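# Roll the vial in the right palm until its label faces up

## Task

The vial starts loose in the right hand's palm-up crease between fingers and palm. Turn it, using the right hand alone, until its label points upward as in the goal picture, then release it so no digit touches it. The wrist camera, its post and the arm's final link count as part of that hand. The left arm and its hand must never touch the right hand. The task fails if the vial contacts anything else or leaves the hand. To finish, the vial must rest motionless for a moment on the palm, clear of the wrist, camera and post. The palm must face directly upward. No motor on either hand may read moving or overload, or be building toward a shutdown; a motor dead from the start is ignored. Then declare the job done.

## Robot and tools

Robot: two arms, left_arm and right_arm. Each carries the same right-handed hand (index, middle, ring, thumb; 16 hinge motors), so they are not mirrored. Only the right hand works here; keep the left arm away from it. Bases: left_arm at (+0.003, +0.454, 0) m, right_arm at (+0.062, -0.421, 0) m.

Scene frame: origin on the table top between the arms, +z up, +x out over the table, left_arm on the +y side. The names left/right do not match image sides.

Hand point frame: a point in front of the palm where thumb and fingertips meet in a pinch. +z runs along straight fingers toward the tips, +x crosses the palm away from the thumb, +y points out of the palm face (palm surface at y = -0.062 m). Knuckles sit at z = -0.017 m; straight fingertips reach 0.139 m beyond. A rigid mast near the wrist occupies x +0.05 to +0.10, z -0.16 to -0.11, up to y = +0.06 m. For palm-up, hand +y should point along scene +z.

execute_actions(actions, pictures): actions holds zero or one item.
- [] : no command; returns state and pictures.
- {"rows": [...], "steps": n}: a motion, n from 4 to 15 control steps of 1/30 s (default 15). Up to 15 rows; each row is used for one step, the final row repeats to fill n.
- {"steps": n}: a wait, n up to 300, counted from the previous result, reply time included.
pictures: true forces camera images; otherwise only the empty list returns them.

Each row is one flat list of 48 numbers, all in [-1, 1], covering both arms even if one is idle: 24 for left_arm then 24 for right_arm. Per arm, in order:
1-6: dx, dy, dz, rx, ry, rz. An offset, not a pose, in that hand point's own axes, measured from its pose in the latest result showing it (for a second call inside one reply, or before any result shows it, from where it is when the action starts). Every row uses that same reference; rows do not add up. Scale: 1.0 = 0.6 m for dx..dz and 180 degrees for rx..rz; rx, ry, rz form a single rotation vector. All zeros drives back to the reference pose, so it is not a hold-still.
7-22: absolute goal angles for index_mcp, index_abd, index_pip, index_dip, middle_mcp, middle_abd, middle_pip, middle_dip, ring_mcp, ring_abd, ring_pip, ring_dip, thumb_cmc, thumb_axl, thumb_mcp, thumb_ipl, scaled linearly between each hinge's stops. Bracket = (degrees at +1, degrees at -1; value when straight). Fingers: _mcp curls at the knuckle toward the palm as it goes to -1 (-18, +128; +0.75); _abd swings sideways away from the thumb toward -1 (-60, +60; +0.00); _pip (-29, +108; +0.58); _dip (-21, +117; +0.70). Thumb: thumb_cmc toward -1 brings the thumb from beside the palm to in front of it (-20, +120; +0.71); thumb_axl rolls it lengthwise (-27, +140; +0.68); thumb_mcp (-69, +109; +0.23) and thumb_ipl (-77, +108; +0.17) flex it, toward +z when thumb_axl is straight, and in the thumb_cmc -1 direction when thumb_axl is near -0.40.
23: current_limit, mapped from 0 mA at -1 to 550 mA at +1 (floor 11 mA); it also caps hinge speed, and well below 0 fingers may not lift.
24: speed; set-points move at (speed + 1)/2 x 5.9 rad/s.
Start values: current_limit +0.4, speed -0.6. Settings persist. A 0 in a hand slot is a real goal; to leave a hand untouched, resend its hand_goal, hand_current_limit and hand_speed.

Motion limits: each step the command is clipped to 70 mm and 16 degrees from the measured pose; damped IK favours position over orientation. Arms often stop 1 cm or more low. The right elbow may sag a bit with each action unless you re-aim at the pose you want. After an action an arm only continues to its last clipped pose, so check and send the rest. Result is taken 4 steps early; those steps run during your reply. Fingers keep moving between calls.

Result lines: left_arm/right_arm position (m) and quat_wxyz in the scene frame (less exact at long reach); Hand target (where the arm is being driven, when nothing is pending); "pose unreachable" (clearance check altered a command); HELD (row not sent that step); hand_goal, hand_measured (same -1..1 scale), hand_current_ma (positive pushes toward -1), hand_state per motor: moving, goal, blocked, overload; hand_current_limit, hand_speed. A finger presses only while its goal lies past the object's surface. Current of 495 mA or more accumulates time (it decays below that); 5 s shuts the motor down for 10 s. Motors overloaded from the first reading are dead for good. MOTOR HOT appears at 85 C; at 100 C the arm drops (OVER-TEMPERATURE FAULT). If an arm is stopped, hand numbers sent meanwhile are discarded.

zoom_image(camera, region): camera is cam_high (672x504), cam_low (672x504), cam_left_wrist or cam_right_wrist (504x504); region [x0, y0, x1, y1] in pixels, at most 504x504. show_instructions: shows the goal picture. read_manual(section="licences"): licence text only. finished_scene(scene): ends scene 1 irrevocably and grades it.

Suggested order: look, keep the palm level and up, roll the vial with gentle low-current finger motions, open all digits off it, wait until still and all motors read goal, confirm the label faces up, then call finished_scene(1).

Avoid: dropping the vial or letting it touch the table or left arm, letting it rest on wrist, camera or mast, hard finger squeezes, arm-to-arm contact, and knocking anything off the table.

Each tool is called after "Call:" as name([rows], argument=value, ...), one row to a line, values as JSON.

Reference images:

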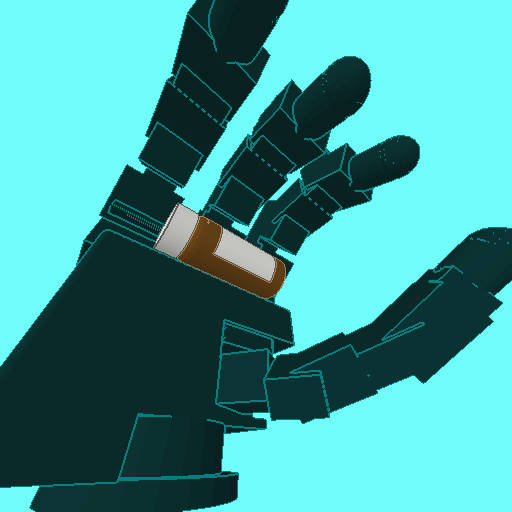

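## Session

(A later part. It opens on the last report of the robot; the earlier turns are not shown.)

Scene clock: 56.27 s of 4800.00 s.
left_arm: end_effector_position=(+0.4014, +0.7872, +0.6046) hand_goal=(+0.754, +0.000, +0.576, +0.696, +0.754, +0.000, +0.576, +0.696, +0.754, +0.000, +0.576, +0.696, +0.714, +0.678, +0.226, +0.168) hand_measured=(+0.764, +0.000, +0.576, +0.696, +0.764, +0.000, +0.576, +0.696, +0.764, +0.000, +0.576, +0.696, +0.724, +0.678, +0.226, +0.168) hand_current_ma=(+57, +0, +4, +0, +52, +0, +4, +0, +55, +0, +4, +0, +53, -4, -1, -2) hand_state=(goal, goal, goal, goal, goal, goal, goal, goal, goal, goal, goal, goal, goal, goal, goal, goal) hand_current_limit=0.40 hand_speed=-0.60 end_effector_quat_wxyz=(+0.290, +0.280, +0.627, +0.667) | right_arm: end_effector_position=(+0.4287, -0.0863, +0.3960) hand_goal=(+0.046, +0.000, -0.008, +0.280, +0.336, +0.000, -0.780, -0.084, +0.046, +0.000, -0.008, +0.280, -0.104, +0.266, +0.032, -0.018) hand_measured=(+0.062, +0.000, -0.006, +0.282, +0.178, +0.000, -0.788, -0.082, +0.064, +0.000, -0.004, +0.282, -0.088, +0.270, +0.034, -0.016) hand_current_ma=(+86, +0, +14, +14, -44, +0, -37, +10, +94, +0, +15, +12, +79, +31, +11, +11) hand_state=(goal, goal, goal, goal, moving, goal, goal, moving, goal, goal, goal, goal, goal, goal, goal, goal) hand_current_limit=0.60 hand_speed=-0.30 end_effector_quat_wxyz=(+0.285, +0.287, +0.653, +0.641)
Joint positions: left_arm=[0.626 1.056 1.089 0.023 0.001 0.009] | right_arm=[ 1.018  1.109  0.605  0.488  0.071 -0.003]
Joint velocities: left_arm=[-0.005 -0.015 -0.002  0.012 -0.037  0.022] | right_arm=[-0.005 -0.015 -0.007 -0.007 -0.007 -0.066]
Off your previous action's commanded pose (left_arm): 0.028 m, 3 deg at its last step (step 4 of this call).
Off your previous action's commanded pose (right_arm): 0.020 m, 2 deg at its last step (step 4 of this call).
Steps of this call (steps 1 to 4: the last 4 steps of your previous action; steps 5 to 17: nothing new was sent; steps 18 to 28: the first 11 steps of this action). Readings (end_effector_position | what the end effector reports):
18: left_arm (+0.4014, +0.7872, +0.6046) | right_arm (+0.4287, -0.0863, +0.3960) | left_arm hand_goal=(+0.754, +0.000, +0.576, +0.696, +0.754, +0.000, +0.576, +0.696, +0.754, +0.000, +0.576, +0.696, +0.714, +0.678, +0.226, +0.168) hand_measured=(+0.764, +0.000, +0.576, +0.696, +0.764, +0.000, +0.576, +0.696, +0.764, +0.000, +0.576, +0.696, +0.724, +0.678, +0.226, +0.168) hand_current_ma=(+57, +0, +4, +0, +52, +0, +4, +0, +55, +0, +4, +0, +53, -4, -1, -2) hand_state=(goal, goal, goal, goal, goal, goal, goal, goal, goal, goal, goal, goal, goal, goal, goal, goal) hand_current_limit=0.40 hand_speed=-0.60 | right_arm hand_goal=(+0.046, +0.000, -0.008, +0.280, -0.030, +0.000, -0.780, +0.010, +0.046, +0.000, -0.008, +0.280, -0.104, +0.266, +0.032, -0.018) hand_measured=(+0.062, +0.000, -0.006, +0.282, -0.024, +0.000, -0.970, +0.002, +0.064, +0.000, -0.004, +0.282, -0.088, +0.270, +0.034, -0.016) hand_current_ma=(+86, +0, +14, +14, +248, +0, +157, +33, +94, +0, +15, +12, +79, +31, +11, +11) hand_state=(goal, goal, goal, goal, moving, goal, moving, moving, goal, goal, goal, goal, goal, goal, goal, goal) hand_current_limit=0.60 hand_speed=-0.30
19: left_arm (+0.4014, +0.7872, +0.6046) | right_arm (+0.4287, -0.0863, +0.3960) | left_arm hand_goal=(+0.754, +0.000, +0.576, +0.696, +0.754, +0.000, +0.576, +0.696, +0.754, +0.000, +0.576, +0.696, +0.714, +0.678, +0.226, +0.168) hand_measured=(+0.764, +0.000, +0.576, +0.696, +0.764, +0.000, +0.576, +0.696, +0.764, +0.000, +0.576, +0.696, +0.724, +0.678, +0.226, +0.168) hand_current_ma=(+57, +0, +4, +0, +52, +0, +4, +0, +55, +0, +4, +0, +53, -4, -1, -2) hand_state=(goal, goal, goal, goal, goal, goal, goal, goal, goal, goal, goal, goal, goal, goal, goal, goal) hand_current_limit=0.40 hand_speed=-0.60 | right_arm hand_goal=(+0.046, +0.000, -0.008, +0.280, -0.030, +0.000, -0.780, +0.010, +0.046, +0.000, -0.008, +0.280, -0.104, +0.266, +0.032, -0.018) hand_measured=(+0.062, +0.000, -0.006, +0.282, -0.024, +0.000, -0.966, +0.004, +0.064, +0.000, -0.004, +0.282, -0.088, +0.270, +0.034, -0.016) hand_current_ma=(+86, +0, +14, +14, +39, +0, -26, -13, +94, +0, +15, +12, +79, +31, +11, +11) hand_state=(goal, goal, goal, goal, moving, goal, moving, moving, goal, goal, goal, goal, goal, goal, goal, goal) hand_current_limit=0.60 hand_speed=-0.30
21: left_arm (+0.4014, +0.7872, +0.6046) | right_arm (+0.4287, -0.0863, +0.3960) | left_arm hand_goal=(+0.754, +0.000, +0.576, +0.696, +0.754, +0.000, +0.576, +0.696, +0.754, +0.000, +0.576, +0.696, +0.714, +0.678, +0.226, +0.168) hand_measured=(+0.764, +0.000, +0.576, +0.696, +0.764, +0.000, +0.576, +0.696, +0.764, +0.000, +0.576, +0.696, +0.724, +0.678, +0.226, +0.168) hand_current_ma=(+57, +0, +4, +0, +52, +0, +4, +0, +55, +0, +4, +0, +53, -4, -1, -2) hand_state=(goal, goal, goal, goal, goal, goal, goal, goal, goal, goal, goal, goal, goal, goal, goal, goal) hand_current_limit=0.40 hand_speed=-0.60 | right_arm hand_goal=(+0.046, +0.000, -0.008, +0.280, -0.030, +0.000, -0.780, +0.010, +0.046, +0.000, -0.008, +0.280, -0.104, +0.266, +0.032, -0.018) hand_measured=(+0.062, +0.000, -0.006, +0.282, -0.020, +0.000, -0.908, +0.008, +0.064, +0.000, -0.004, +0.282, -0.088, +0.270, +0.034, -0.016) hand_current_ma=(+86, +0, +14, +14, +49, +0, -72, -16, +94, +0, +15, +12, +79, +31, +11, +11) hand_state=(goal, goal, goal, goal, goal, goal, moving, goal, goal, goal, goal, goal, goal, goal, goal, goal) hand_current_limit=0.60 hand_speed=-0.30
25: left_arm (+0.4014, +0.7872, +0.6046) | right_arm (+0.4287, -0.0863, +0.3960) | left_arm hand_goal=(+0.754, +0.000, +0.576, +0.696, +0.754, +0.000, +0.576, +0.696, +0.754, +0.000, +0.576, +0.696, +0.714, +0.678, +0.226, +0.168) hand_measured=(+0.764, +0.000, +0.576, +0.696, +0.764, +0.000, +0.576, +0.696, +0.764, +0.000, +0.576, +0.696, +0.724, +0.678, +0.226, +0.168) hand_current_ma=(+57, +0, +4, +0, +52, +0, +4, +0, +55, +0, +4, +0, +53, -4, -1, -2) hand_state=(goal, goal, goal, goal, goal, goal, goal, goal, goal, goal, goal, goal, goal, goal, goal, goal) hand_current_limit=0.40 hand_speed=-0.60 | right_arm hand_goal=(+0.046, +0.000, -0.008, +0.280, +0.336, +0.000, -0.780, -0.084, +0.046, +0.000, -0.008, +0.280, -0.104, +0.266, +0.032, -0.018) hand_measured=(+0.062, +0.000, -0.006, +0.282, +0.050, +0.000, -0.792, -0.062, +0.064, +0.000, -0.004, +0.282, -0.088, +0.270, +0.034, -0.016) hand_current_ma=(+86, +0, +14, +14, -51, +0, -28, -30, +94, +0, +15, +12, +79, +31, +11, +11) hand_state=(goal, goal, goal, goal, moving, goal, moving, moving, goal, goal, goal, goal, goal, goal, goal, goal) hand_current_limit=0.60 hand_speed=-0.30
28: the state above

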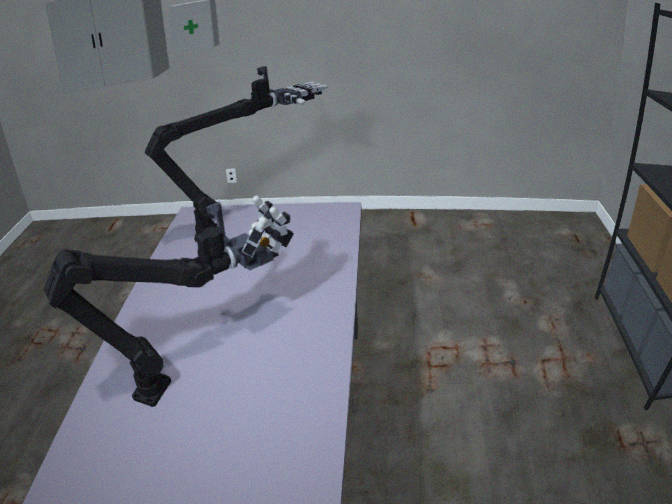

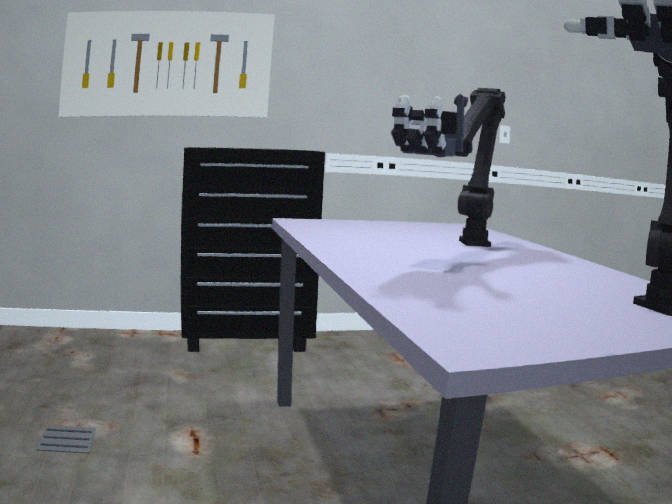

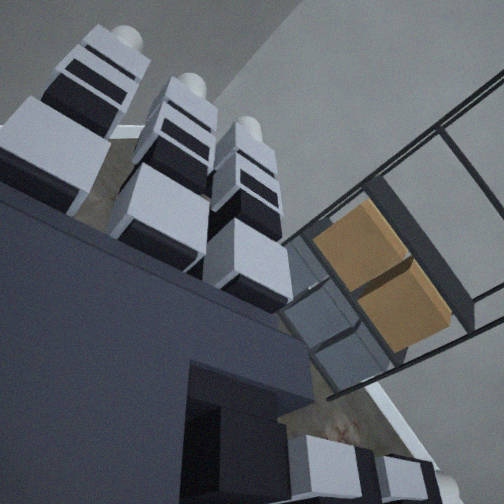

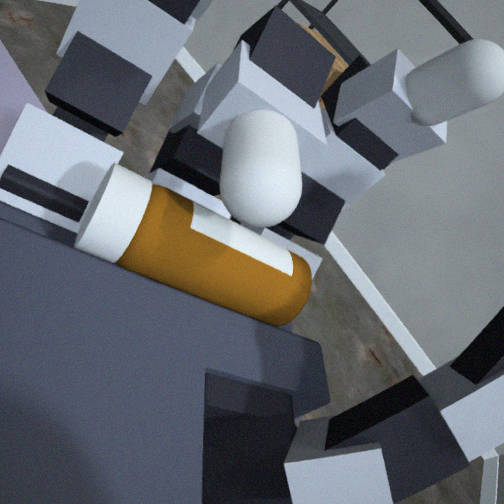

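Call:
execute_actions([
  {"rows": [
[0,0.0463,-0.0099,-0.0163,0,0,0.754,0,0.576,0.696,0.754,0,0.576,0.696,0.754,0,0.576,0.696,0.714,0.678,0.226,0.168,0.4,-0.6, 0,0.0333,0.0025,-0.0123,0,0.001,0.046,0,-0.008,0.28,0.335,0,-1,-0.085,0.046,0,-0.008,0.28,-0.104,0.266,0.032,-0.018,0.28,-0.5],
[0,0.0463,-0.0099,-0.0163,0,0,0.754,0,0.576,0.696,0.754,0,0.576,0.696,0.754,0,0.576,0.696,0.714,0.678,0.226,0.168,0.4,-0.6, 0,0.0333,0.0025,-0.0123,0,0.001,0.046,0,-0.008,0.28,0.335,0,-1,-0.085,0.046,0,-0.008,0.28,-0.104,0.266,0.032,-0.018,0.28,-0.5],
[0,0.0463,-0.0099,-0.0163,0,0,0.754,0,0.576,0.696,0.754,0,0.576,0.696,0.754,0,0.576,0.696,0.714,0.678,0.226,0.168,0.4,-0.6, 0,0.0333,0.0025,-0.0123,0,0.001,0.046,0,-0.008,0.28,0.335,0,-1,-0.085,0.046,0,-0.008,0.28,-0.104,0.266,0.032,-0.018,0.28,-0.5],
[0,0.0463,-0.0099,-0.0163,0,0,0.754,0,0.576,0.696,0.754,0,0.576,0.696,0.754,0,0.576,0.696,0.714,0.678,0.226,0.168,0.4,-0.6, 0,0.0333,0.0025,-0.0123,0,0.001,0.046,0,-0.008,0.28,0.335,0,-1,-0.085,0.046,0,-0.008,0.28,-0.104,0.266,0.032,-0.018,0.28,-0.5],
[0,0.0463,-0.0099,-0.0163,0,0,0.754,0,0.576,0.696,0.754,0,0.576,0.696,0.754,0,0.576,0.696,0.714,0.678,0.226,0.168,0.4,-0.6, 0,0.0333,0.0025,-0.0123,0,0.001,0.046,0,-0.008,0.28,0.335,0,-1,-0.085,0.046,0,-0.008,0.28,-0.104,0.266,0.032,-0.018,0.28,-0.5],
[0,0.0463,-0.0099,-0.0163,0,0,0.754,0,0.576,0.696,0.754,0,0.576,0.696,0.754,0,0.576,0.696,0.714,0.678,0.226,0.168,0.4,-0.6, 0,0.0333,0.0025,-0.0123,0,0.001,0.046,0,-0.008,0.28,0.335,0,-1,-0.085,0.046,0,-0.008,0.28,-0.104,0.266,0.032,-0.018,0.28,-0.5],
[0,0.0463,-0.0099,-0.0163,0,0,0.754,0,0.576,0.696,0.754,0,0.576,0.696,0.754,0,0.576,0.696,0.714,0.678,0.226,0.168,0.4,-0.6, 0,0.0333,0.0025,-0.0123,0,0.001,0.046,0,-0.008,0.28,0.335,0,-1,-0.088,0.046,0,-0.008,0.28,-0.104,0.266,0.032,-0.018,0.28,-0.5],
[0,0.0463,-0.0099,-0.0163,0,0,0.754,0,0.576,0.696,0.754,0,0.576,0.696,0.754,0,0.576,0.696,0.714,0.678,0.226,0.168,0.4,-0.6, 0,0.0333,0.0025,-0.0123,0,0.001,0.046,0,-0.008,0.28,0.31,0,-1,-0.09,0.046,0,-0.008,0.28,-0.104,0.266,0.032,-0.018,0.28,-0.5],
[0,0.0463,-0.0099,-0.0163,0,0,0.754,0,0.576,0.696,0.754,0,0.576,0.696,0.754,0,0.576,0.696,0.714,0.678,0.226,0.168,0.4,-0.6, 0,0.0333,0.0025,-0.0123,0,0.001,0.046,0,-0.008,0.28,0.29,0,-1,-0.088,0.046,0,-0.008,0.28,-0.104,0.266,0.032,-0.018,0.28,-0.5],
[0,0.0463,-0.0099,-0.0163,0,0,0.754,0,0.576,0.696,0.754,0,0.576,0.696,0.754,0,0.576,0.696,0.714,0.678,0.226,0.168,0.4,-0.6, 0,0.0333,0.0025,-0.0123,0,0.001,0.046,0,-0.008,0.28,0.27,0,-1,-0.084,0.046,0,-0.008,0.28,-0.104,0.266,0.032,-0.018,0.28,-0.5],
[0,0.0463,-0.0099,-0.0163,0,0,0.754,0,0.576,0.696,0.754,0,0.576,0.696,0.754,0,0.576,0.696,0.714,0.678,0.226,0.168,0.4,-0.6, 0,0.0333,0.0025,-0.0123,0,0.001,0.046,0,-0.008,0.28,0.25,0,-1,-0.079,0.046,0,-0.008,0.28,-0.104,0.266,0.032,-0.018,0.28,-0.5],
[0,0.0463,-0.0099,-0.0163,0,0,0.754,0,0.576,0.696,0.754,0,0.576,0.696,0.754,0,0.576,0.696,0.714,0.678,0.226,0.168,0.4,-0.6, 0,0.0333,0.0025,-0.0123,0,0.001,0.046,0,-0.008,0.28,0.23,0,-1,-0.073,0.046,0,-0.008,0.28,-0.104,0.266,0.032,-0.018,0.28,-0.5],
[0,0.0463,-0.0099,-0.0163,0,0,0.754,0,0.576,0.696,0.754,0,0.576,0.696,0.754,0,0.576,0.696,0.714,0.678,0.226,0.168,0.4,-0.6, 0,0.0333,0.0025,-0.0123,0,0.001,0.046,0,-0.008,0.28,0.21,0,-1,-0.066,0.046,0,-0.008,0.28,-0.104,0.266,0.032,-0.018,0.28,-0.5]
], "steps": 15},
])

Call:
execute_actions([
  {"steps": 10},
], pictures=true)

Scene clock: 57.67 s of 4800.00 s.
left_arm: end_effector_position=(+0.4014, +0.7872, +0.6046) hand_goal=(+0.754, +0.000, +0.576, +0.696, +0.754, +0.000, +0.576, +0.696, +0.754, +0.000, +0.576, +0.696, +0.714, +0.678, +0.226, +0.168) hand_measured=(+0.764, +0.000, +0.576, +0.696, +0.764, +0.000, +0.576, +0.696, +0.764, +0.000, +0.576, +0.696, +0.724, +0.678, +0.226, +0.168) hand_current_ma=(+57, +0, +4, +0, +52, +0, +4, +0, +55, +0, +4, +0, +53, -4, -1, -2) hand_state=(goal, goal, goal, goal, goal, goal, goal, goal, goal, goal, goal, goal, goal, goal, goal, goal) hand_current_limit=0.40 hand_speed=-0.60 end_effector_quat_wxyz=(+0.290, +0.280, +0.627, +0.667) | right_arm: end_effector_position=(+0.4287, -0.0863, +0.3960) hand_goal=(+0.046, +0.000, -0.008, +0.280, +0.250, +0.000, -1.000, -0.078, +0.046, +0.000, -0.008, +0.280, -0.104, +0.266, +0.032, -0.018) hand_measured=(+0.062, +0.000, -0.006, +0.282, +0.332, +0.000, -0.978, -0.080, +0.064, +0.000, -0.004, +0.282, -0.088, +0.270, +0.034, -0.016) hand_current_ma=(+86, +0, +14, +14, +271, +0, +119, +39, +94, +0, +15, +12, +79, +31, +11, +11) hand_state=(goal, goal, goal, goal, moving, goal, moving, moving, goal, goal, goal, goal, goal, goal, goal, goal) hand_current_limit=0.28 hand_speed=-0.50 end_effector_quat_wxyz=(+0.285, +0.287, +0.653, +0.641)
Joint positions: left_arm=[0.626 1.056 1.089 0.023 0.001 0.009] | right_arm=[ 1.018  1.109  0.605  0.488  0.071 -0.003]
Joint velocities: left_arm=[-0.005  0.005  0.007 -0.012 -0.081  0.081] | right_arm=[ 0.005  0.005  0.007  0.002  0.051 -0.022]
Off your previous action's commanded pose (left_arm): 0.028 m, 3 deg at its last step (step 4 of this call).
Off your previous action's commanded pose (right_arm): 0.020 m, 2 deg at its last step (step 4 of this call).
Steps of this call (steps 1 to 4: the last 4 steps of your previous action; steps 5 to 31: nothing new was sent; steps 32 to 42: the first 11 steps of this action). Readings (end_effector_position | what the end effector reports):
32: left_arm (+0.4014, +0.7872, +0.6046) | right_arm (+0.4287, -0.0863, +0.3960) | left_arm hand_goal=(+0.754, +0.000, +0.576, +0.696, +0.754, +0.000, +0.576, +0.696, +0.754, +0.000, +0.576, +0.696, +0.714, +0.678, +0.226, +0.168) hand_measured=(+0.764, +0.000, +0.576, +0.696, +0.764, +0.000, +0.576, +0.696, +0.764, +0.000, +0.576, +0.696, +0.724, +0.678, +0.226, +0.168) hand_current_ma=(+57, +0, +4, +0, +52, +0, +4, +0, +55, +0, +4, +0, +53, -4, -1, -2) hand_state=(goal, goal, goal, goal, goal, goal, goal, goal, goal, goal, goal, goal, goal, goal, goal, goal) hand_current_limit=0.40 hand_speed=-0.60 | right_arm hand_goal=(+0.046, +0.000, -0.008, +0.280, +0.336, +0.000, -1.000, -0.084, +0.046, +0.000, -0.008, +0.280, -0.104, +0.266, +0.032, -0.018) hand_measured=(+0.062, +0.000, -0.006, +0.282, +0.340, +0.000, -0.786, -0.082, +0.064, +0.000, -0.004, +0.282, -0.088, +0.270, +0.034, -0.016) hand_current_ma=(+86, +0, +14, +14, +23, +0, -31, +12, +94, +0, +15, +12, +79, +31, +11, +11) hand_state=(goal, goal, goal, goal, goal, goal, moving, goal, goal, goal, goal, goal, goal, goal, goal, goal) hand_current_limit=0.28 hand_speed=-0.50
33: left_arm (+0.4014, +0.7872, +0.6046) | right_arm (+0.4287, -0.0863, +0.3960) | left_arm hand_goal=(+0.754, +0.000, +0.576, +0.696, +0.754, +0.000, +0.576, +0.696, +0.754, +0.000, +0.576, +0.696, +0.714, +0.678, +0.226, +0.168) hand_measured=(+0.764, +0.000, +0.576, +0.696, +0.764, +0.000, +0.576, +0.696, +0.764, +0.000, +0.576, +0.696, +0.724, +0.678, +0.226, +0.168) hand_current_ma=(+57, +0, +4, +0, +52, +0, +4, +0, +55, +0, +4, +0, +53, -4, -1, -2) hand_state=(goal, goal, goal, goal, goal, goal, goal, goal, goal, goal, goal, goal, goal, goal, goal, goal) hand_current_limit=0.40 hand_speed=-0.60 | right_arm hand_goal=(+0.046, +0.000, -0.008, +0.280, +0.336, +0.000, -1.000, -0.084, +0.046, +0.000, -0.008, +0.280, -0.104, +0.266, +0.032, -0.018) hand_measured=(+0.062, +0.000, -0.006, +0.282, +0.340, +0.000, -0.788, -0.082, +0.064, +0.000, -0.004, +0.282, -0.088, +0.270, +0.034, -0.016) hand_current_ma=(+86, +0, +14, +14, +25, +0, +91, +12, +94, +0, +15, +12, +79, +31, +11, +11) hand_state=(goal, goal, goal, goal, goal, goal, moving, goal, goal, goal, goal, goal, goal, goal, goal, goal) hand_current_limit=0.28 hand_speed=-0.50
35: left_arm (+0.4014, +0.7872, +0.6046) | right_arm (+0.4287, -0.0863, +0.3960) | left_arm hand_goal=(+0.754, +0.000, +0.576, +0.696, +0.754, +0.000, +0.576, +0.696, +0.754, +0.000, +0.576, +0.696, +0.714, +0.678, +0.226, +0.168) hand_measured=(+0.764, +0.000, +0.576, +0.696, +0.764, +0.000, +0.576, +0.696, +0.764, +0.000, +0.576, +0.696, +0.724, +0.678, +0.226, +0.168) hand_current_ma=(+57, +0, +4, +0, +52, +0, +4, +0, +55, +0, +4, +0, +53, -4, -1, -2) hand_state=(goal, goal, goal, goal, goal, goal, goal, goal, goal, goal, goal, goal, goal, goal, goal, goal) hand_current_limit=0.40 hand_speed=-0.60 | right_arm hand_goal=(+0.046, +0.000, -0.008, +0.280, +0.336, +0.000, -1.000, -0.084, +0.046, +0.000, -0.008, +0.280, -0.104, +0.266, +0.032, -0.018) hand_measured=(+0.062, +0.000, -0.006, +0.282, +0.340, +0.000, -0.844, -0.082, +0.064, +0.000, -0.004, +0.282, -0.088, +0.270, +0.034, -0.016) hand_current_ma=(+86, +0, +14, +14, +24, +0, +44, +12, +94, +0, +15, +12, +79, +31, +11, +11) hand_state=(goal, goal, goal, goal, goal, goal, moving, goal, goal, goal, goal, goal, goal, goal, goal, goal) hand_current_limit=0.28 hand_speed=-0.50
39: left_arm (+0.4014, +0.7872, +0.6046) | right_arm (+0.4287, -0.0863, +0.3960) | left_arm hand_goal=(+0.754, +0.000, +0.576, +0.696, +0.754, +0.000, +0.576, +0.696, +0.754, +0.000, +0.576, +0.696, +0.714, +0.678, +0.226, +0.168) hand_measured=(+0.764, +0.000, +0.576, +0.696, +0.764, +0.000, +0.576, +0.696, +0.764, +0.000, +0.576, +0.696, +0.724, +0.678, +0.226, +0.168) hand_current_ma=(+57, +0, +4, +0, +52, +0, +4, +0, +55, +0, +4, +0, +53, -4, -1, -2) hand_state=(goal, goal, goal, goal, goal, goal, goal, goal, goal, goal, goal, goal, goal, goal, goal, goal) hand_current_limit=0.40 hand_speed=-0.60 | right_arm hand_goal=(+0.046, +0.000, -0.008, +0.280, +0.310, +0.000, -1.000, -0.090, +0.046, +0.000, -0.008, +0.280, -0.104, +0.266, +0.032, -0.018) hand_measured=(+0.062, +0.000, -0.006, +0.282, +0.340, +0.000, -0.978, -0.082, +0.064, +0.000, -0.004, +0.282, -0.088, +0.270, +0.034, -0.016) hand_current_ma=(+86, +0, +14, +14, +40, +0, +85, +44, +94, +0, +15, +12, +79, +31, +11, +11) hand_state=(goal, goal, goal, goal, moving, goal, moving, moving, goal, goal, goal, goal, goal, goal, goal, goal) hand_current_limit=0.28 hand_speed=-0.50
42: the state above

Scene clock: 58.00 s of 4800.00 s.
left_arm: end_effector_position=(+0.4014, +0.7872, +0.6046) hand_goal=(+0.754, +0.000, +0.576, +0.696, +0.754, +0.000, +0.576, +0.696, +0.754, +0.000, +0.576, +0.696, +0.714, +0.678, +0.226, +0.168) hand_measured=(+0.764, +0.000, +0.576, +0.696, +0.764, +0.000, +0.576, +0.696, +0.764, +0.000, +0.576, +0.696, +0.724, +0.678, +0.226, +0.168) hand_current_ma=(+57, +0, +4, +0, +52, +0, +4, +0, +55, +0, +4, +0, +53, -4, -1, -2) hand_state=(goal, goal, goal, goal, goal, goal, goal, goal, goal, goal, goal, goal, goal, goal, goal, goal) hand_current_limit=0.40 hand_speed=-0.60 end_effector_quat_wxyz=(+0.290, +0.280, +0.627, +0.667) | right_arm: end_effector_position=(+0.4287, -0.0863, +0.3960) hand_goal=(+0.046, +0.000, -0.008, +0.280, +0.210, +0.000, -1.000, -0.066, +0.046, +0.000, -0.008, +0.280, -0.104, +0.266, +0.032, -0.018) hand_measured=(+0.062, +0.000, -0.006, +0.282, +0.250, +0.000, -0.976, -0.056, +0.064, +0.000, -0.004, +0.282, -0.088, +0.270, +0.034, -0.016) hand_current_ma=(+86, +0, +14, +14, +219, +0, +123, +55, +94, +0, +15, +12, +79, +31, +11, +11) hand_state=(goal, goal, goal, goal, blocked, goal, blocked, goal, goal, goal, goal, goal, goal, goal, goal, goal) hand_current_limit=0.28 hand_speed=-0.50 end_effector_quat_wxyz=(+0.285, +0.287, +0.653, +0.641)
Joint positions: left_arm=[0.626 1.056 1.089 0.023 0.001 0.009] | right_arm=[ 1.018  1.109  0.605  0.488  0.071 -0.003]
Joint velocities: left_arm=[-0.005 -0.005  0.002 -0.012 -0.022 -0.095] | right_arm=[-0.005  0.015 -0.017 -0.017  0.051 -0.007]
Hand target (left_arm): +0.395, +0.782, +0.631; +0.296, +0.272, +0.610, +0.682
Hand target (right_arm): +0.430, -0.086, +0.416; +0.289, +0.282, +0.640, +0.654
Off the commanded pose (left_arm): 0.028 m, 3 deg.
Off the commanded pose (right_arm): 0.020 m, 2 deg.
Kept back: nothing.
Steps of this call (steps 1 to 4: the last 4 steps of your previous action; steps 5 to 10: nothing new was sent). Readings (end_effector_position | what the end effector reports):
1: left_arm (+0.4014, +0.7872, +0.6046) | right_arm (+0.4287, -0.0863, +0.3960) | left_arm hand_goal=(+0.754, +0.000, +0.576, +0.696, +0.754, +0.000, +0.576, +0.696, +0.754, +0.000, +0.576, +0.696, +0.714, +0.678, +0.226, +0.168) hand_measured=(+0.764, +0.000, +0.576, +0.696, +0.764, +0.000, +0.576, +0.696, +0.764, +0.000, +0.576, +0.696, +0.724, +0.678, +0.226, +0.168) hand_current_ma=(+57, +0, +4, +0, +52, +0, +4, +0, +55, +0, +4, +0, +53, -4, -1, -2) hand_state=(goal, goal, goal, goal, goal, goal, goal, goal, goal, goal, goal, goal, goal, goal, goal, goal) hand_current_limit=0.40 hand_speed=-0.60 | right_arm hand_goal=(+0.046, +0.000, -0.008, +0.280, +0.230, +0.000, -1.000, -0.072, +0.046, +0.000, -0.008, +0.280, -0.104, +0.266, +0.032, -0.018) hand_measured=(+0.062, +0.000, -0.006, +0.282, +0.320, +0.000, -0.978, -0.076, +0.064, +0.000, -0.004, +0.282, -0.088, +0.270, +0.034, -0.016) hand_current_ma=(+86, +0, +14, +14, +231, +0, +121, +40, +94, +0, +15, +12, +79, +31, +11, +11) hand_state=(goal, goal, goal, goal, moving, goal, moving, moving, goal, goal, goal, goal, goal, goal, goal, goal) hand_current_limit=0.28 hand_speed=-0.50
2: left_arm (+0.4014, +0.7872, +0.6046) | right_arm (+0.4287, -0.0863, +0.3960) | left_arm hand_goal=(+0.754, +0.000, +0.576, +0.696, +0.754, +0.000, +0.576, +0.696, +0.754, +0.000, +0.576, +0.696, +0.714, +0.678, +0.226, +0.168) hand_measured=(+0.764, +0.000, +0.576, +0.696, +0.764, +0.000, +0.576, +0.696, +0.764, +0.000, +0.576, +0.696, +0.724, +0.678, +0.226, +0.168) hand_current_ma=(+57, +0, +4, +0, +52, +0, +4, +0, +55, +0, +4, +0, +53, -4, -1, -2) hand_state=(goal, goal, goal, goal, goal, goal, goal, goal, goal, goal, goal, goal, goal, goal, goal, goal) hand_current_limit=0.40 hand_speed=-0.60 | right_arm hand_goal=(+0.046, +0.000, -0.008, +0.280, +0.210, +0.000, -1.000, -0.066, +0.046, +0.000, -0.008, +0.280, -0.104, +0.266, +0.032, -0.018) hand_measured=(+0.062, +0.000, -0.006, +0.282, +0.308, +0.000, -0.976, -0.070, +0.064, +0.000, -0.004, +0.282, -0.088, +0.270, +0.034, -0.016) hand_current_ma=(+86, +0, +14, +14, +244, +0, +118, +36, +94, +0, +15, +12, +79, +31, +11, +11) hand_state=(goal, goal, goal, goal, moving, goal, blocked, moving, goal, goal, goal, goal, goal, goal, goal, goal) hand_current_limit=0.28 hand_speed=-0.50
4: left_arm (+0.4014, +0.7872, +0.6046) | right_arm (+0.4287, -0.0863, +0.3960) | left_arm hand_goal=(+0.754, +0.000, +0.576, +0.696, +0.754, +0.000, +0.576, +0.696, +0.754, +0.000, +0.576, +0.696, +0.714, +0.678, +0.226, +0.168) hand_measured=(+0.764, +0.000, +0.576, +0.696, +0.764, +0.000, +0.576, +0.696, +0.764, +0.000, +0.576, +0.696, +0.724, +0.678, +0.226, +0.168) hand_current_ma=(+57, +0, +4, +0, +52, +0, +4, +0, +55, +0, +4, +0, +53, -4, -1, -2) hand_state=(goal, goal, goal, goal, goal, goal, goal, goal, goal, goal, goal, goal, goal, goal, goal, goal) hand_current_limit=0.40 hand_speed=-0.60 | right_arm hand_goal=(+0.046, +0.000, -0.008, +0.280, +0.210, +0.000, -1.000, -0.066, +0.046, +0.000, -0.008, +0.280, -0.104, +0.266, +0.032, -0.018) hand_measured=(+0.062, +0.000, -0.006, +0.282, +0.280, +0.000, -0.976, -0.060, +0.064, +0.000, -0.004, +0.282, -0.088, +0.270, +0.034, -0.016) hand_current_ma=(+86, +0, +14, +14, +221, +0, +118, +44, +94, +0, +15, +12, +79, +31, +11, +11) hand_state=(goal, goal, goal, goal, moving, goal, blocked, moving, goal, goal, goal, goal, goal, goal, goal, goal) hand_current_limit=0.28 hand_speed=-0.50
8: left_arm (+0.4014, +0.7872, +0.6046) | right_arm (+0.4287, -0.0863, +0.3960) | left_arm hand_goal=(+0.754, +0.000, +0.576, +0.696, +0.754, +0.000, +0.576, +0.696, +0.754, +0.000, +0.576, +0.696, +0.714, +0.678, +0.226, +0.168) hand_measured=(+0.764, +0.000, +0.576, +0.696, +0.764, +0.000, +0.576, +0.696, +0.764, +0.000, +0.576, +0.696, +0.724, +0.678, +0.226, +0.168) hand_current_ma=(+57, +0, +4, +0, +52, +0, +4, +0, +55, +0, +4, +0, +53, -4, -1, -2) hand_state=(goal, goal, goal, goal, goal, goal, goal, goal, goal, goal, goal, goal, goal, goal, goal, goal) hand_current_limit=0.40 hand_speed=-0.60 | right_arm hand_goal=(+0.046, +0.000, -0.008, +0.280, +0.210, +0.000, -1.000, -0.066, +0.046, +0.000, -0.008, +0.280, -0.104, +0.266, +0.032, -0.018) hand_measured=(+0.062, +0.000, -0.006, +0.282, +0.250, +0.000, -0.976, -0.056, +0.064, +0.000, -0.004, +0.282, -0.088, +0.270, +0.034, -0.016) hand_current_ma=(+86, +0, +14, +14, +217, +0, +123, +55, +94, +0, +15, +12, +79, +31, +11, +11) hand_state=(goal, goal, goal, goal, moving, goal, blocked, goal, goal, goal, goal, goal, goal, goal, goal, goal) hand_current_limit=0.28 hand_speed=-0.50
10: the state above

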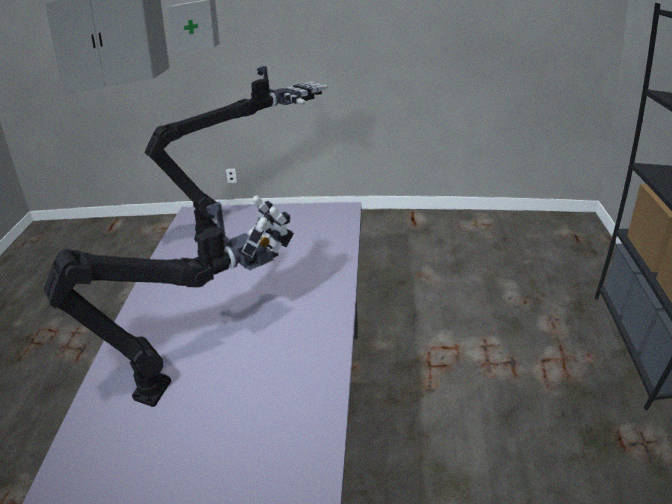

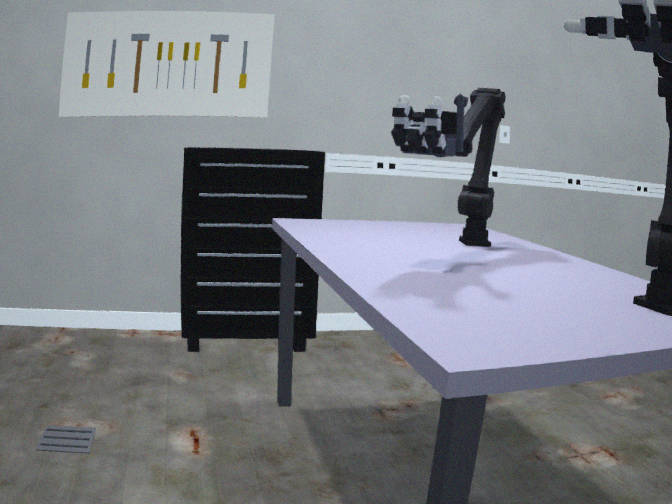

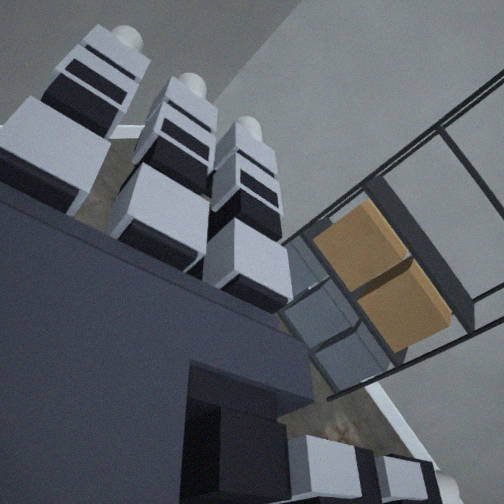

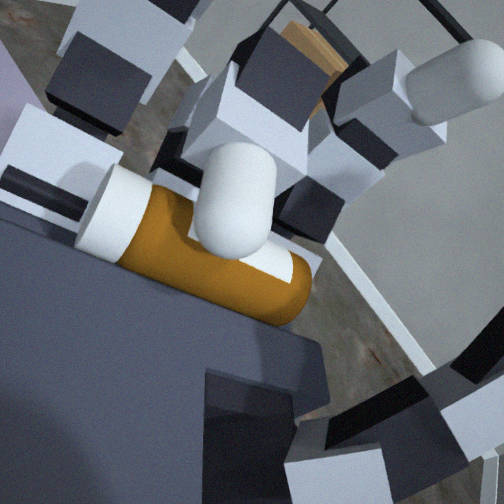

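Call:
execute_actions([
  {"rows": [
[0,0.0463,-0.0099,-0.0163,0,0,0.754,0,0.576,0.696,0.754,0,0.576,0.696,0.754,0,0.576,0.696,0.714,0.678,0.226,0.168,0.4,-0.6, 0,0.0333,0.0025,-0.0123,0,0.001,0.046,0,-0.008,0.28,0.19,0,-1,-0.062,0.046,0,-0.008,0.28,-0.104,0.266,0.032,-0.018,0.28,-0.5],
[0,0.0463,-0.0099,-0.0163,0,0,0.754,0,0.576,0.696,0.754,0,0.576,0.696,0.754,0,0.576,0.696,0.714,0.678,0.226,0.168,0.4,-0.6, 0,0.0333,0.0025,-0.0123,0,0.001,0.046,0,-0.008,0.28,0.17,0,-1,-0.058,0.046,0,-0.008,0.28,-0.104,0.266,0.032,-0.018,0.28,-0.5],
[0,0.0463,-0.0099,-0.0163,0,0,0.754,0,0.576,0.696,0.754,0,0.576,0.696,0.754,0,0.576,0.696,0.714,0.678,0.226,0.168,0.4,-0.6, 0,0.0333,0.0025,-0.0123,0,0.001,0.046,0,-0.008,0.28,0.15,0,-1,-0.054,0.046,0,-0.008,0.28,-0.104,0.266,0.032,-0.018,0.28,-0.5],
[0,0.0463,-0.0099,-0.0163,0,0,0.754,0,0.576,0.696,0.754,0,0.576,0.696,0.754,0,0.576,0.696,0.714,0.678,0.226,0.168,0.4,-0.6, 0,0.0333,0.0025,-0.0123,0,0.001,0.046,0,-0.008,0.28,0.125,0,-1,-0.05,0.046,0,-0.008,0.28,-0.104,0.266,0.032,-0.018,0.28,-0.5],
[0,0.0463,-0.0099,-0.0163,0,0,0.754,0,0.576,0.696,0.754,0,0.576,0.696,0.754,0,0.576,0.696,0.714,0.678,0.226,0.168,0.4,-0.6, 0,0.0333,0.0025,-0.0123,0,0.001,0.046,0,-0.008,0.28,0.125,0,-1,-0.046,0.046,0,-0.008,0.28,-0.104,0.266,0.032,-0.018,0.28,-0.5]
], "steps": 15},
], pictures=true)

Scene clock: 58.73 s of 4800.00 s.
left_arm: end_effector_position=(+0.4014, +0.7872, +0.6046) hand_goal=(+0.754, +0.000, +0.576, +0.696, +0.754, +0.000, +0.576, +0.696, +0.754, +0.000, +0.576, +0.696, +0.714, +0.678, +0.226, +0.168) hand_measured=(+0.764, +0.000, +0.576, +0.696, +0.764, +0.000, +0.576, +0.696, +0.764, +0.000, +0.576, +0.696, +0.724, +0.678, +0.226, +0.168) hand_current_ma=(+57, +0, +4, +0, +52, +0, +4, +0, +55, +0, +4, +0, +53, -4, -1, -2) hand_state=(goal, goal, goal, goal, goal, goal, goal, goal, goal, goal, goal, goal, goal, goal, goal, goal) hand_current_limit=0.40 hand_speed=-0.60 end_effector_quat_wxyz=(+0.290, +0.280, +0.627, +0.667) | right_arm: end_effector_position=(+0.4287, -0.0863, +0.3960) hand_goal=(+0.046, +0.000, -0.008, +0.280, +0.126, +0.000, -1.000, -0.046, +0.046, +0.000, -0.008, +0.280, -0.104, +0.266, +0.032, -0.018) hand_measured=(+0.062, +0.000, -0.006, +0.282, +0.170, +0.000, -0.974, -0.036, +0.064, +0.000, -0.004, +0.282, -0.088, +0.270, +0.034, -0.016) hand_current_ma=(+86, +0, +14, +14, +235, +0, +138, +54, +94, +0, +15, +12, +79, +31, +11, +11) hand_state=(goal, goal, goal, goal, moving, goal, blocked, goal, goal, goal, goal, goal, goal, goal, goal, goal) hand_current_limit=0.28 hand_speed=-0.50 end_effector_quat_wxyz=(+0.285, +0.287, +0.653, +0.641)
Joint positions: left_arm=[0.626 1.056 1.089 0.023 0.001 0.009] | right_arm=[ 1.018  1.109  0.605  0.488  0.071 -0.003]
Joint velocities: left_arm=[-0.005  0.005 -0.012 -0.017  0.051  0.095] | right_arm=[ 0.005 -0.005  0.007  0.002  0.007 -0.022]
Steps of this call (steps 1 to 11: nothing new was sent; steps 12 to 22: the first 11 steps of this action). Readings (end_effector_position | what the end effector reports):
12: left_arm (+0.4014, +0.7872, +0.6046) | right_arm (+0.4287, -0.0863, +0.3960) | left_arm hand_goal=(+0.754, +0.000, +0.576, +0.696, +0.754, +0.000, +0.576, +0.696, +0.754, +0.000, +0.576, +0.696, +0.714, +0.678, +0.226, +0.168) hand_measured=(+0.764, +0.000, +0.576, +0.696, +0.764, +0.000, +0.576, +0.696, +0.764, +0.000, +0.576, +0.696, +0.724, +0.678, +0.226, +0.168) hand_current_ma=(+57, +0, +4, +0, +52, +0, +4, +0, +55, +0, +4, +0, +53, -4, -1, -2) hand_state=(goal, goal, goal, goal, goal, goal, goal, goal, goal, goal, goal, goal, goal, goal, goal, goal) hand_current_limit=0.40 hand_speed=-0.60 | right_arm hand_goal=(+0.046, +0.000, -0.008, +0.280, +0.190, +0.000, -1.000, -0.062, +0.046, +0.000, -0.008, +0.280, -0.104, +0.266, +0.032, -0.018) hand_measured=(+0.062, +0.000, -0.006, +0.282, +0.250, +0.000, -0.976, -0.056, +0.064, +0.000, -0.004, +0.282, -0.088, +0.270, +0.034, -0.016) hand_current_ma=(+86, +0, +14, +14, +219, +0, +123, +55, +94, +0, +15, +12, +79, +31, +11, +11) hand_state=(goal, goal, goal, goal, moving, goal, blocked, moving, goal, goal, goal, goal, goal, goal, goal, goal) hand_current_limit=0.28 hand_speed=-0.50
13: left_arm (+0.4014, +0.7872, +0.6046) | right_arm (+0.4287, -0.0863, +0.3960) | left_arm hand_goal=(+0.754, +0.000, +0.576, +0.696, +0.754, +0.000, +0.576, +0.696, +0.754, +0.000, +0.576, +0.696, +0.714, +0.678, +0.226, +0.168) hand_measured=(+0.764, +0.000, +0.576, +0.696, +0.764, +0.000, +0.576, +0.696, +0.764, +0.000, +0.576, +0.696, +0.724, +0.678, +0.226, +0.168) hand_current_ma=(+57, +0, +4, +0, +52, +0, +4, +0, +55, +0, +4, +0, +53, -4, -1, -2) hand_state=(goal, goal, goal, goal, goal, goal, goal, goal, goal, goal, goal, goal, goal, goal, goal, goal) hand_current_limit=0.40 hand_speed=-0.60 | right_arm hand_goal=(+0.046, +0.000, -0.008, +0.280, +0.170, +0.000, -1.000, -0.058, +0.046, +0.000, -0.008, +0.280, -0.104, +0.266, +0.032, -0.018) hand_measured=(+0.062, +0.000, -0.006, +0.282, +0.250, +0.000, -0.976, -0.054, +0.064, +0.000, -0.004, +0.282, -0.088, +0.270, +0.034, -0.016) hand_current_ma=(+86, +0, +14, +14, +280, +0, +124, +44, +94, +0, +15, +12, +79, +31, +11, +11) hand_state=(goal, goal, goal, goal, moving, goal, blocked, moving, goal, goal, goal, goal, goal, goal, goal, goal) hand_current_limit=0.28 hand_speed=-0.50
15: left_arm (+0.4014, +0.7872, +0.6046) | right_arm (+0.4287, -0.0863, +0.3960) | left_arm hand_goal=(+0.754, +0.000, +0.576, +0.696, +0.754, +0.000, +0.576, +0.696, +0.754, +0.000, +0.576, +0.696, +0.714, +0.678, +0.226, +0.168) hand_measured=(+0.764, +0.000, +0.576, +0.696, +0.764, +0.000, +0.576, +0.696, +0.764, +0.000, +0.576, +0.696, +0.724, +0.678, +0.226, +0.168) hand_current_ma=(+57, +0, +4, +0, +52, +0, +4, +0, +55, +0, +4, +0, +53, -4, -1, -2) hand_state=(goal, goal, goal, goal, goal, goal, goal, goal, goal, goal, goal, goal, goal, goal, goal, goal) hand_current_limit=0.40 hand_speed=-0.60 | right_arm hand_goal=(+0.046, +0.000, -0.008, +0.280, +0.126, +0.000, -1.000, -0.050, +0.046, +0.000, -0.008, +0.280, -0.104, +0.266, +0.032, -0.018) hand_measured=(+0.062, +0.000, -0.006, +0.282, +0.228, +0.000, -0.976, -0.048, +0.064, +0.000, -0.004, +0.282, -0.088, +0.270, +0.034, -0.016) hand_current_ma=(+86, +0, +14, +14, +252, +0, +125, +47, +94, +0, +15, +12, +79, +31, +11, +11) hand_state=(goal, goal, goal, goal, moving, goal, blocked, moving, goal, goal, goal, goal, goal, goal, goal, goal) hand_current_limit=0.28 hand_speed=-0.50
19: left_arm (+0.4014, +0.7872, +0.6046) | right_arm (+0.4287, -0.0863, +0.3960) | left_arm hand_goal=(+0.754, +0.000, +0.576, +0.696, +0.754, +0.000, +0.576, +0.696, +0.754, +0.000, +0.576, +0.696, +0.714, +0.678, +0.226, +0.168) hand_measured=(+0.764, +0.000, +0.576, +0.696, +0.764, +0.000, +0.576, +0.696, +0.764, +0.000, +0.576, +0.696, +0.724, +0.678, +0.226, +0.168) hand_current_ma=(+57, +0, +4, +0, +52, +0, +4, +0, +55, +0, +4, +0, +53, -4, -1, -2) hand_state=(goal, goal, goal, goal, goal, goal, goal, goal, goal, goal, goal, goal, goal, goal, goal, goal) hand_current_limit=0.40 hand_speed=-0.60 | right_arm hand_goal=(+0.046, +0.000, -0.008, +0.280, +0.126, +0.000, -1.000, -0.046, +0.046, +0.000, -0.008, +0.280, -0.104, +0.266, +0.032, -0.018) hand_measured=(+0.062, +0.000, -0.006, +0.282, +0.182, +0.000, -0.974, -0.036, +0.064, +0.000, -0.004, +0.282, -0.088, +0.270, +0.034, -0.016) hand_current_ma=(+86, +0, +14, +14, +239, +0, +136, +56, +94, +0, +15, +12, +79, +31, +11, +11) hand_state=(goal, goal, goal, goal, moving, goal, moving, moving, goal, goal, goal, goal, goal, goal, goal, goal) hand_current_limit=0.28 hand_speed=-0.50
22: the state above

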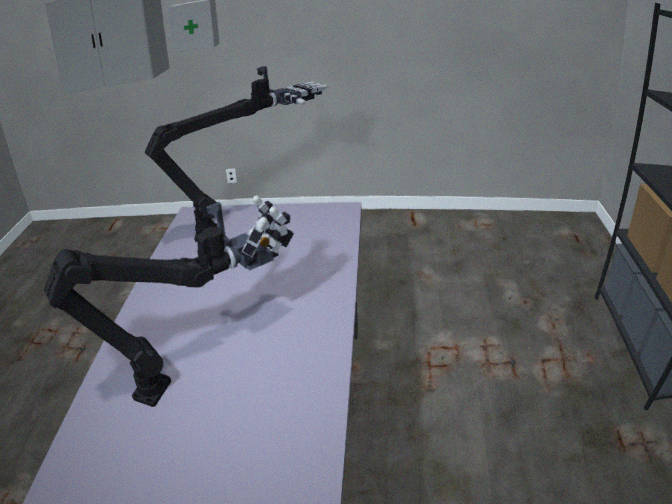

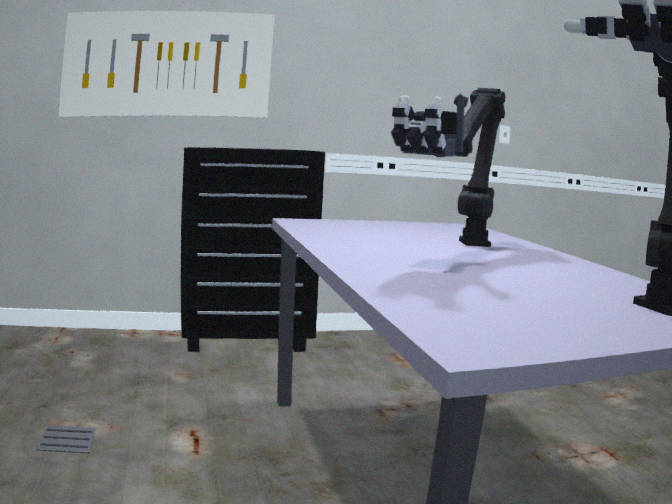

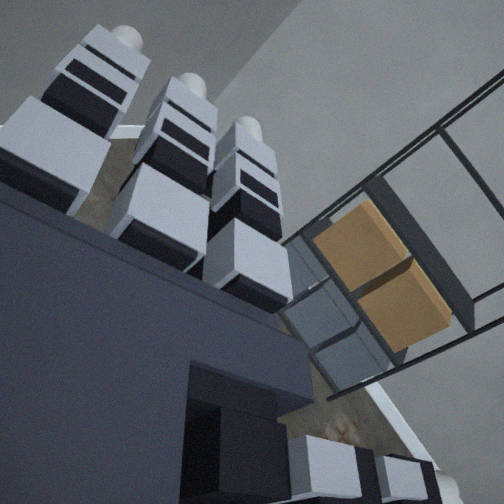

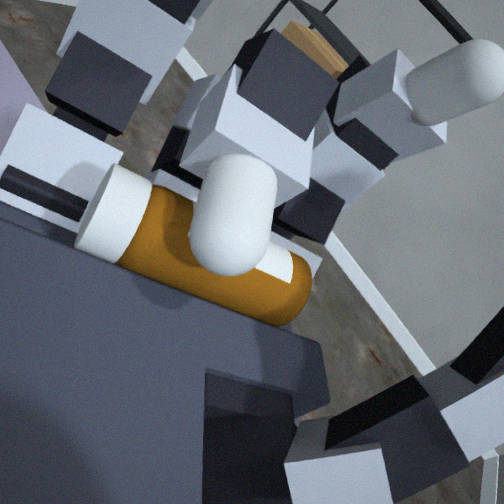

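Call:
zoom_image(camera="cam_right_wrist", region=[60, 120, 340, 360])

Region (60, 120, 340, 360) of cam_right_wrist's 504x504 image, scaled by 1.800, with more detail than that image has; it fills the top 432 rows of this view, and the rest is white.

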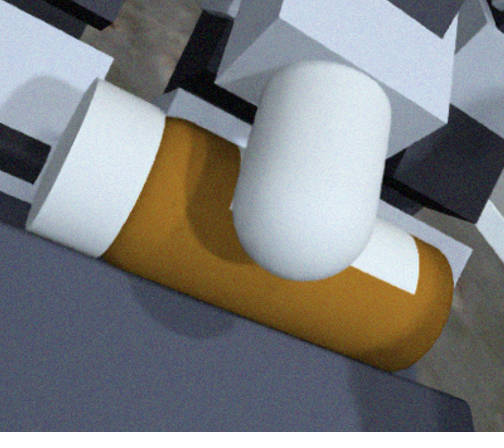

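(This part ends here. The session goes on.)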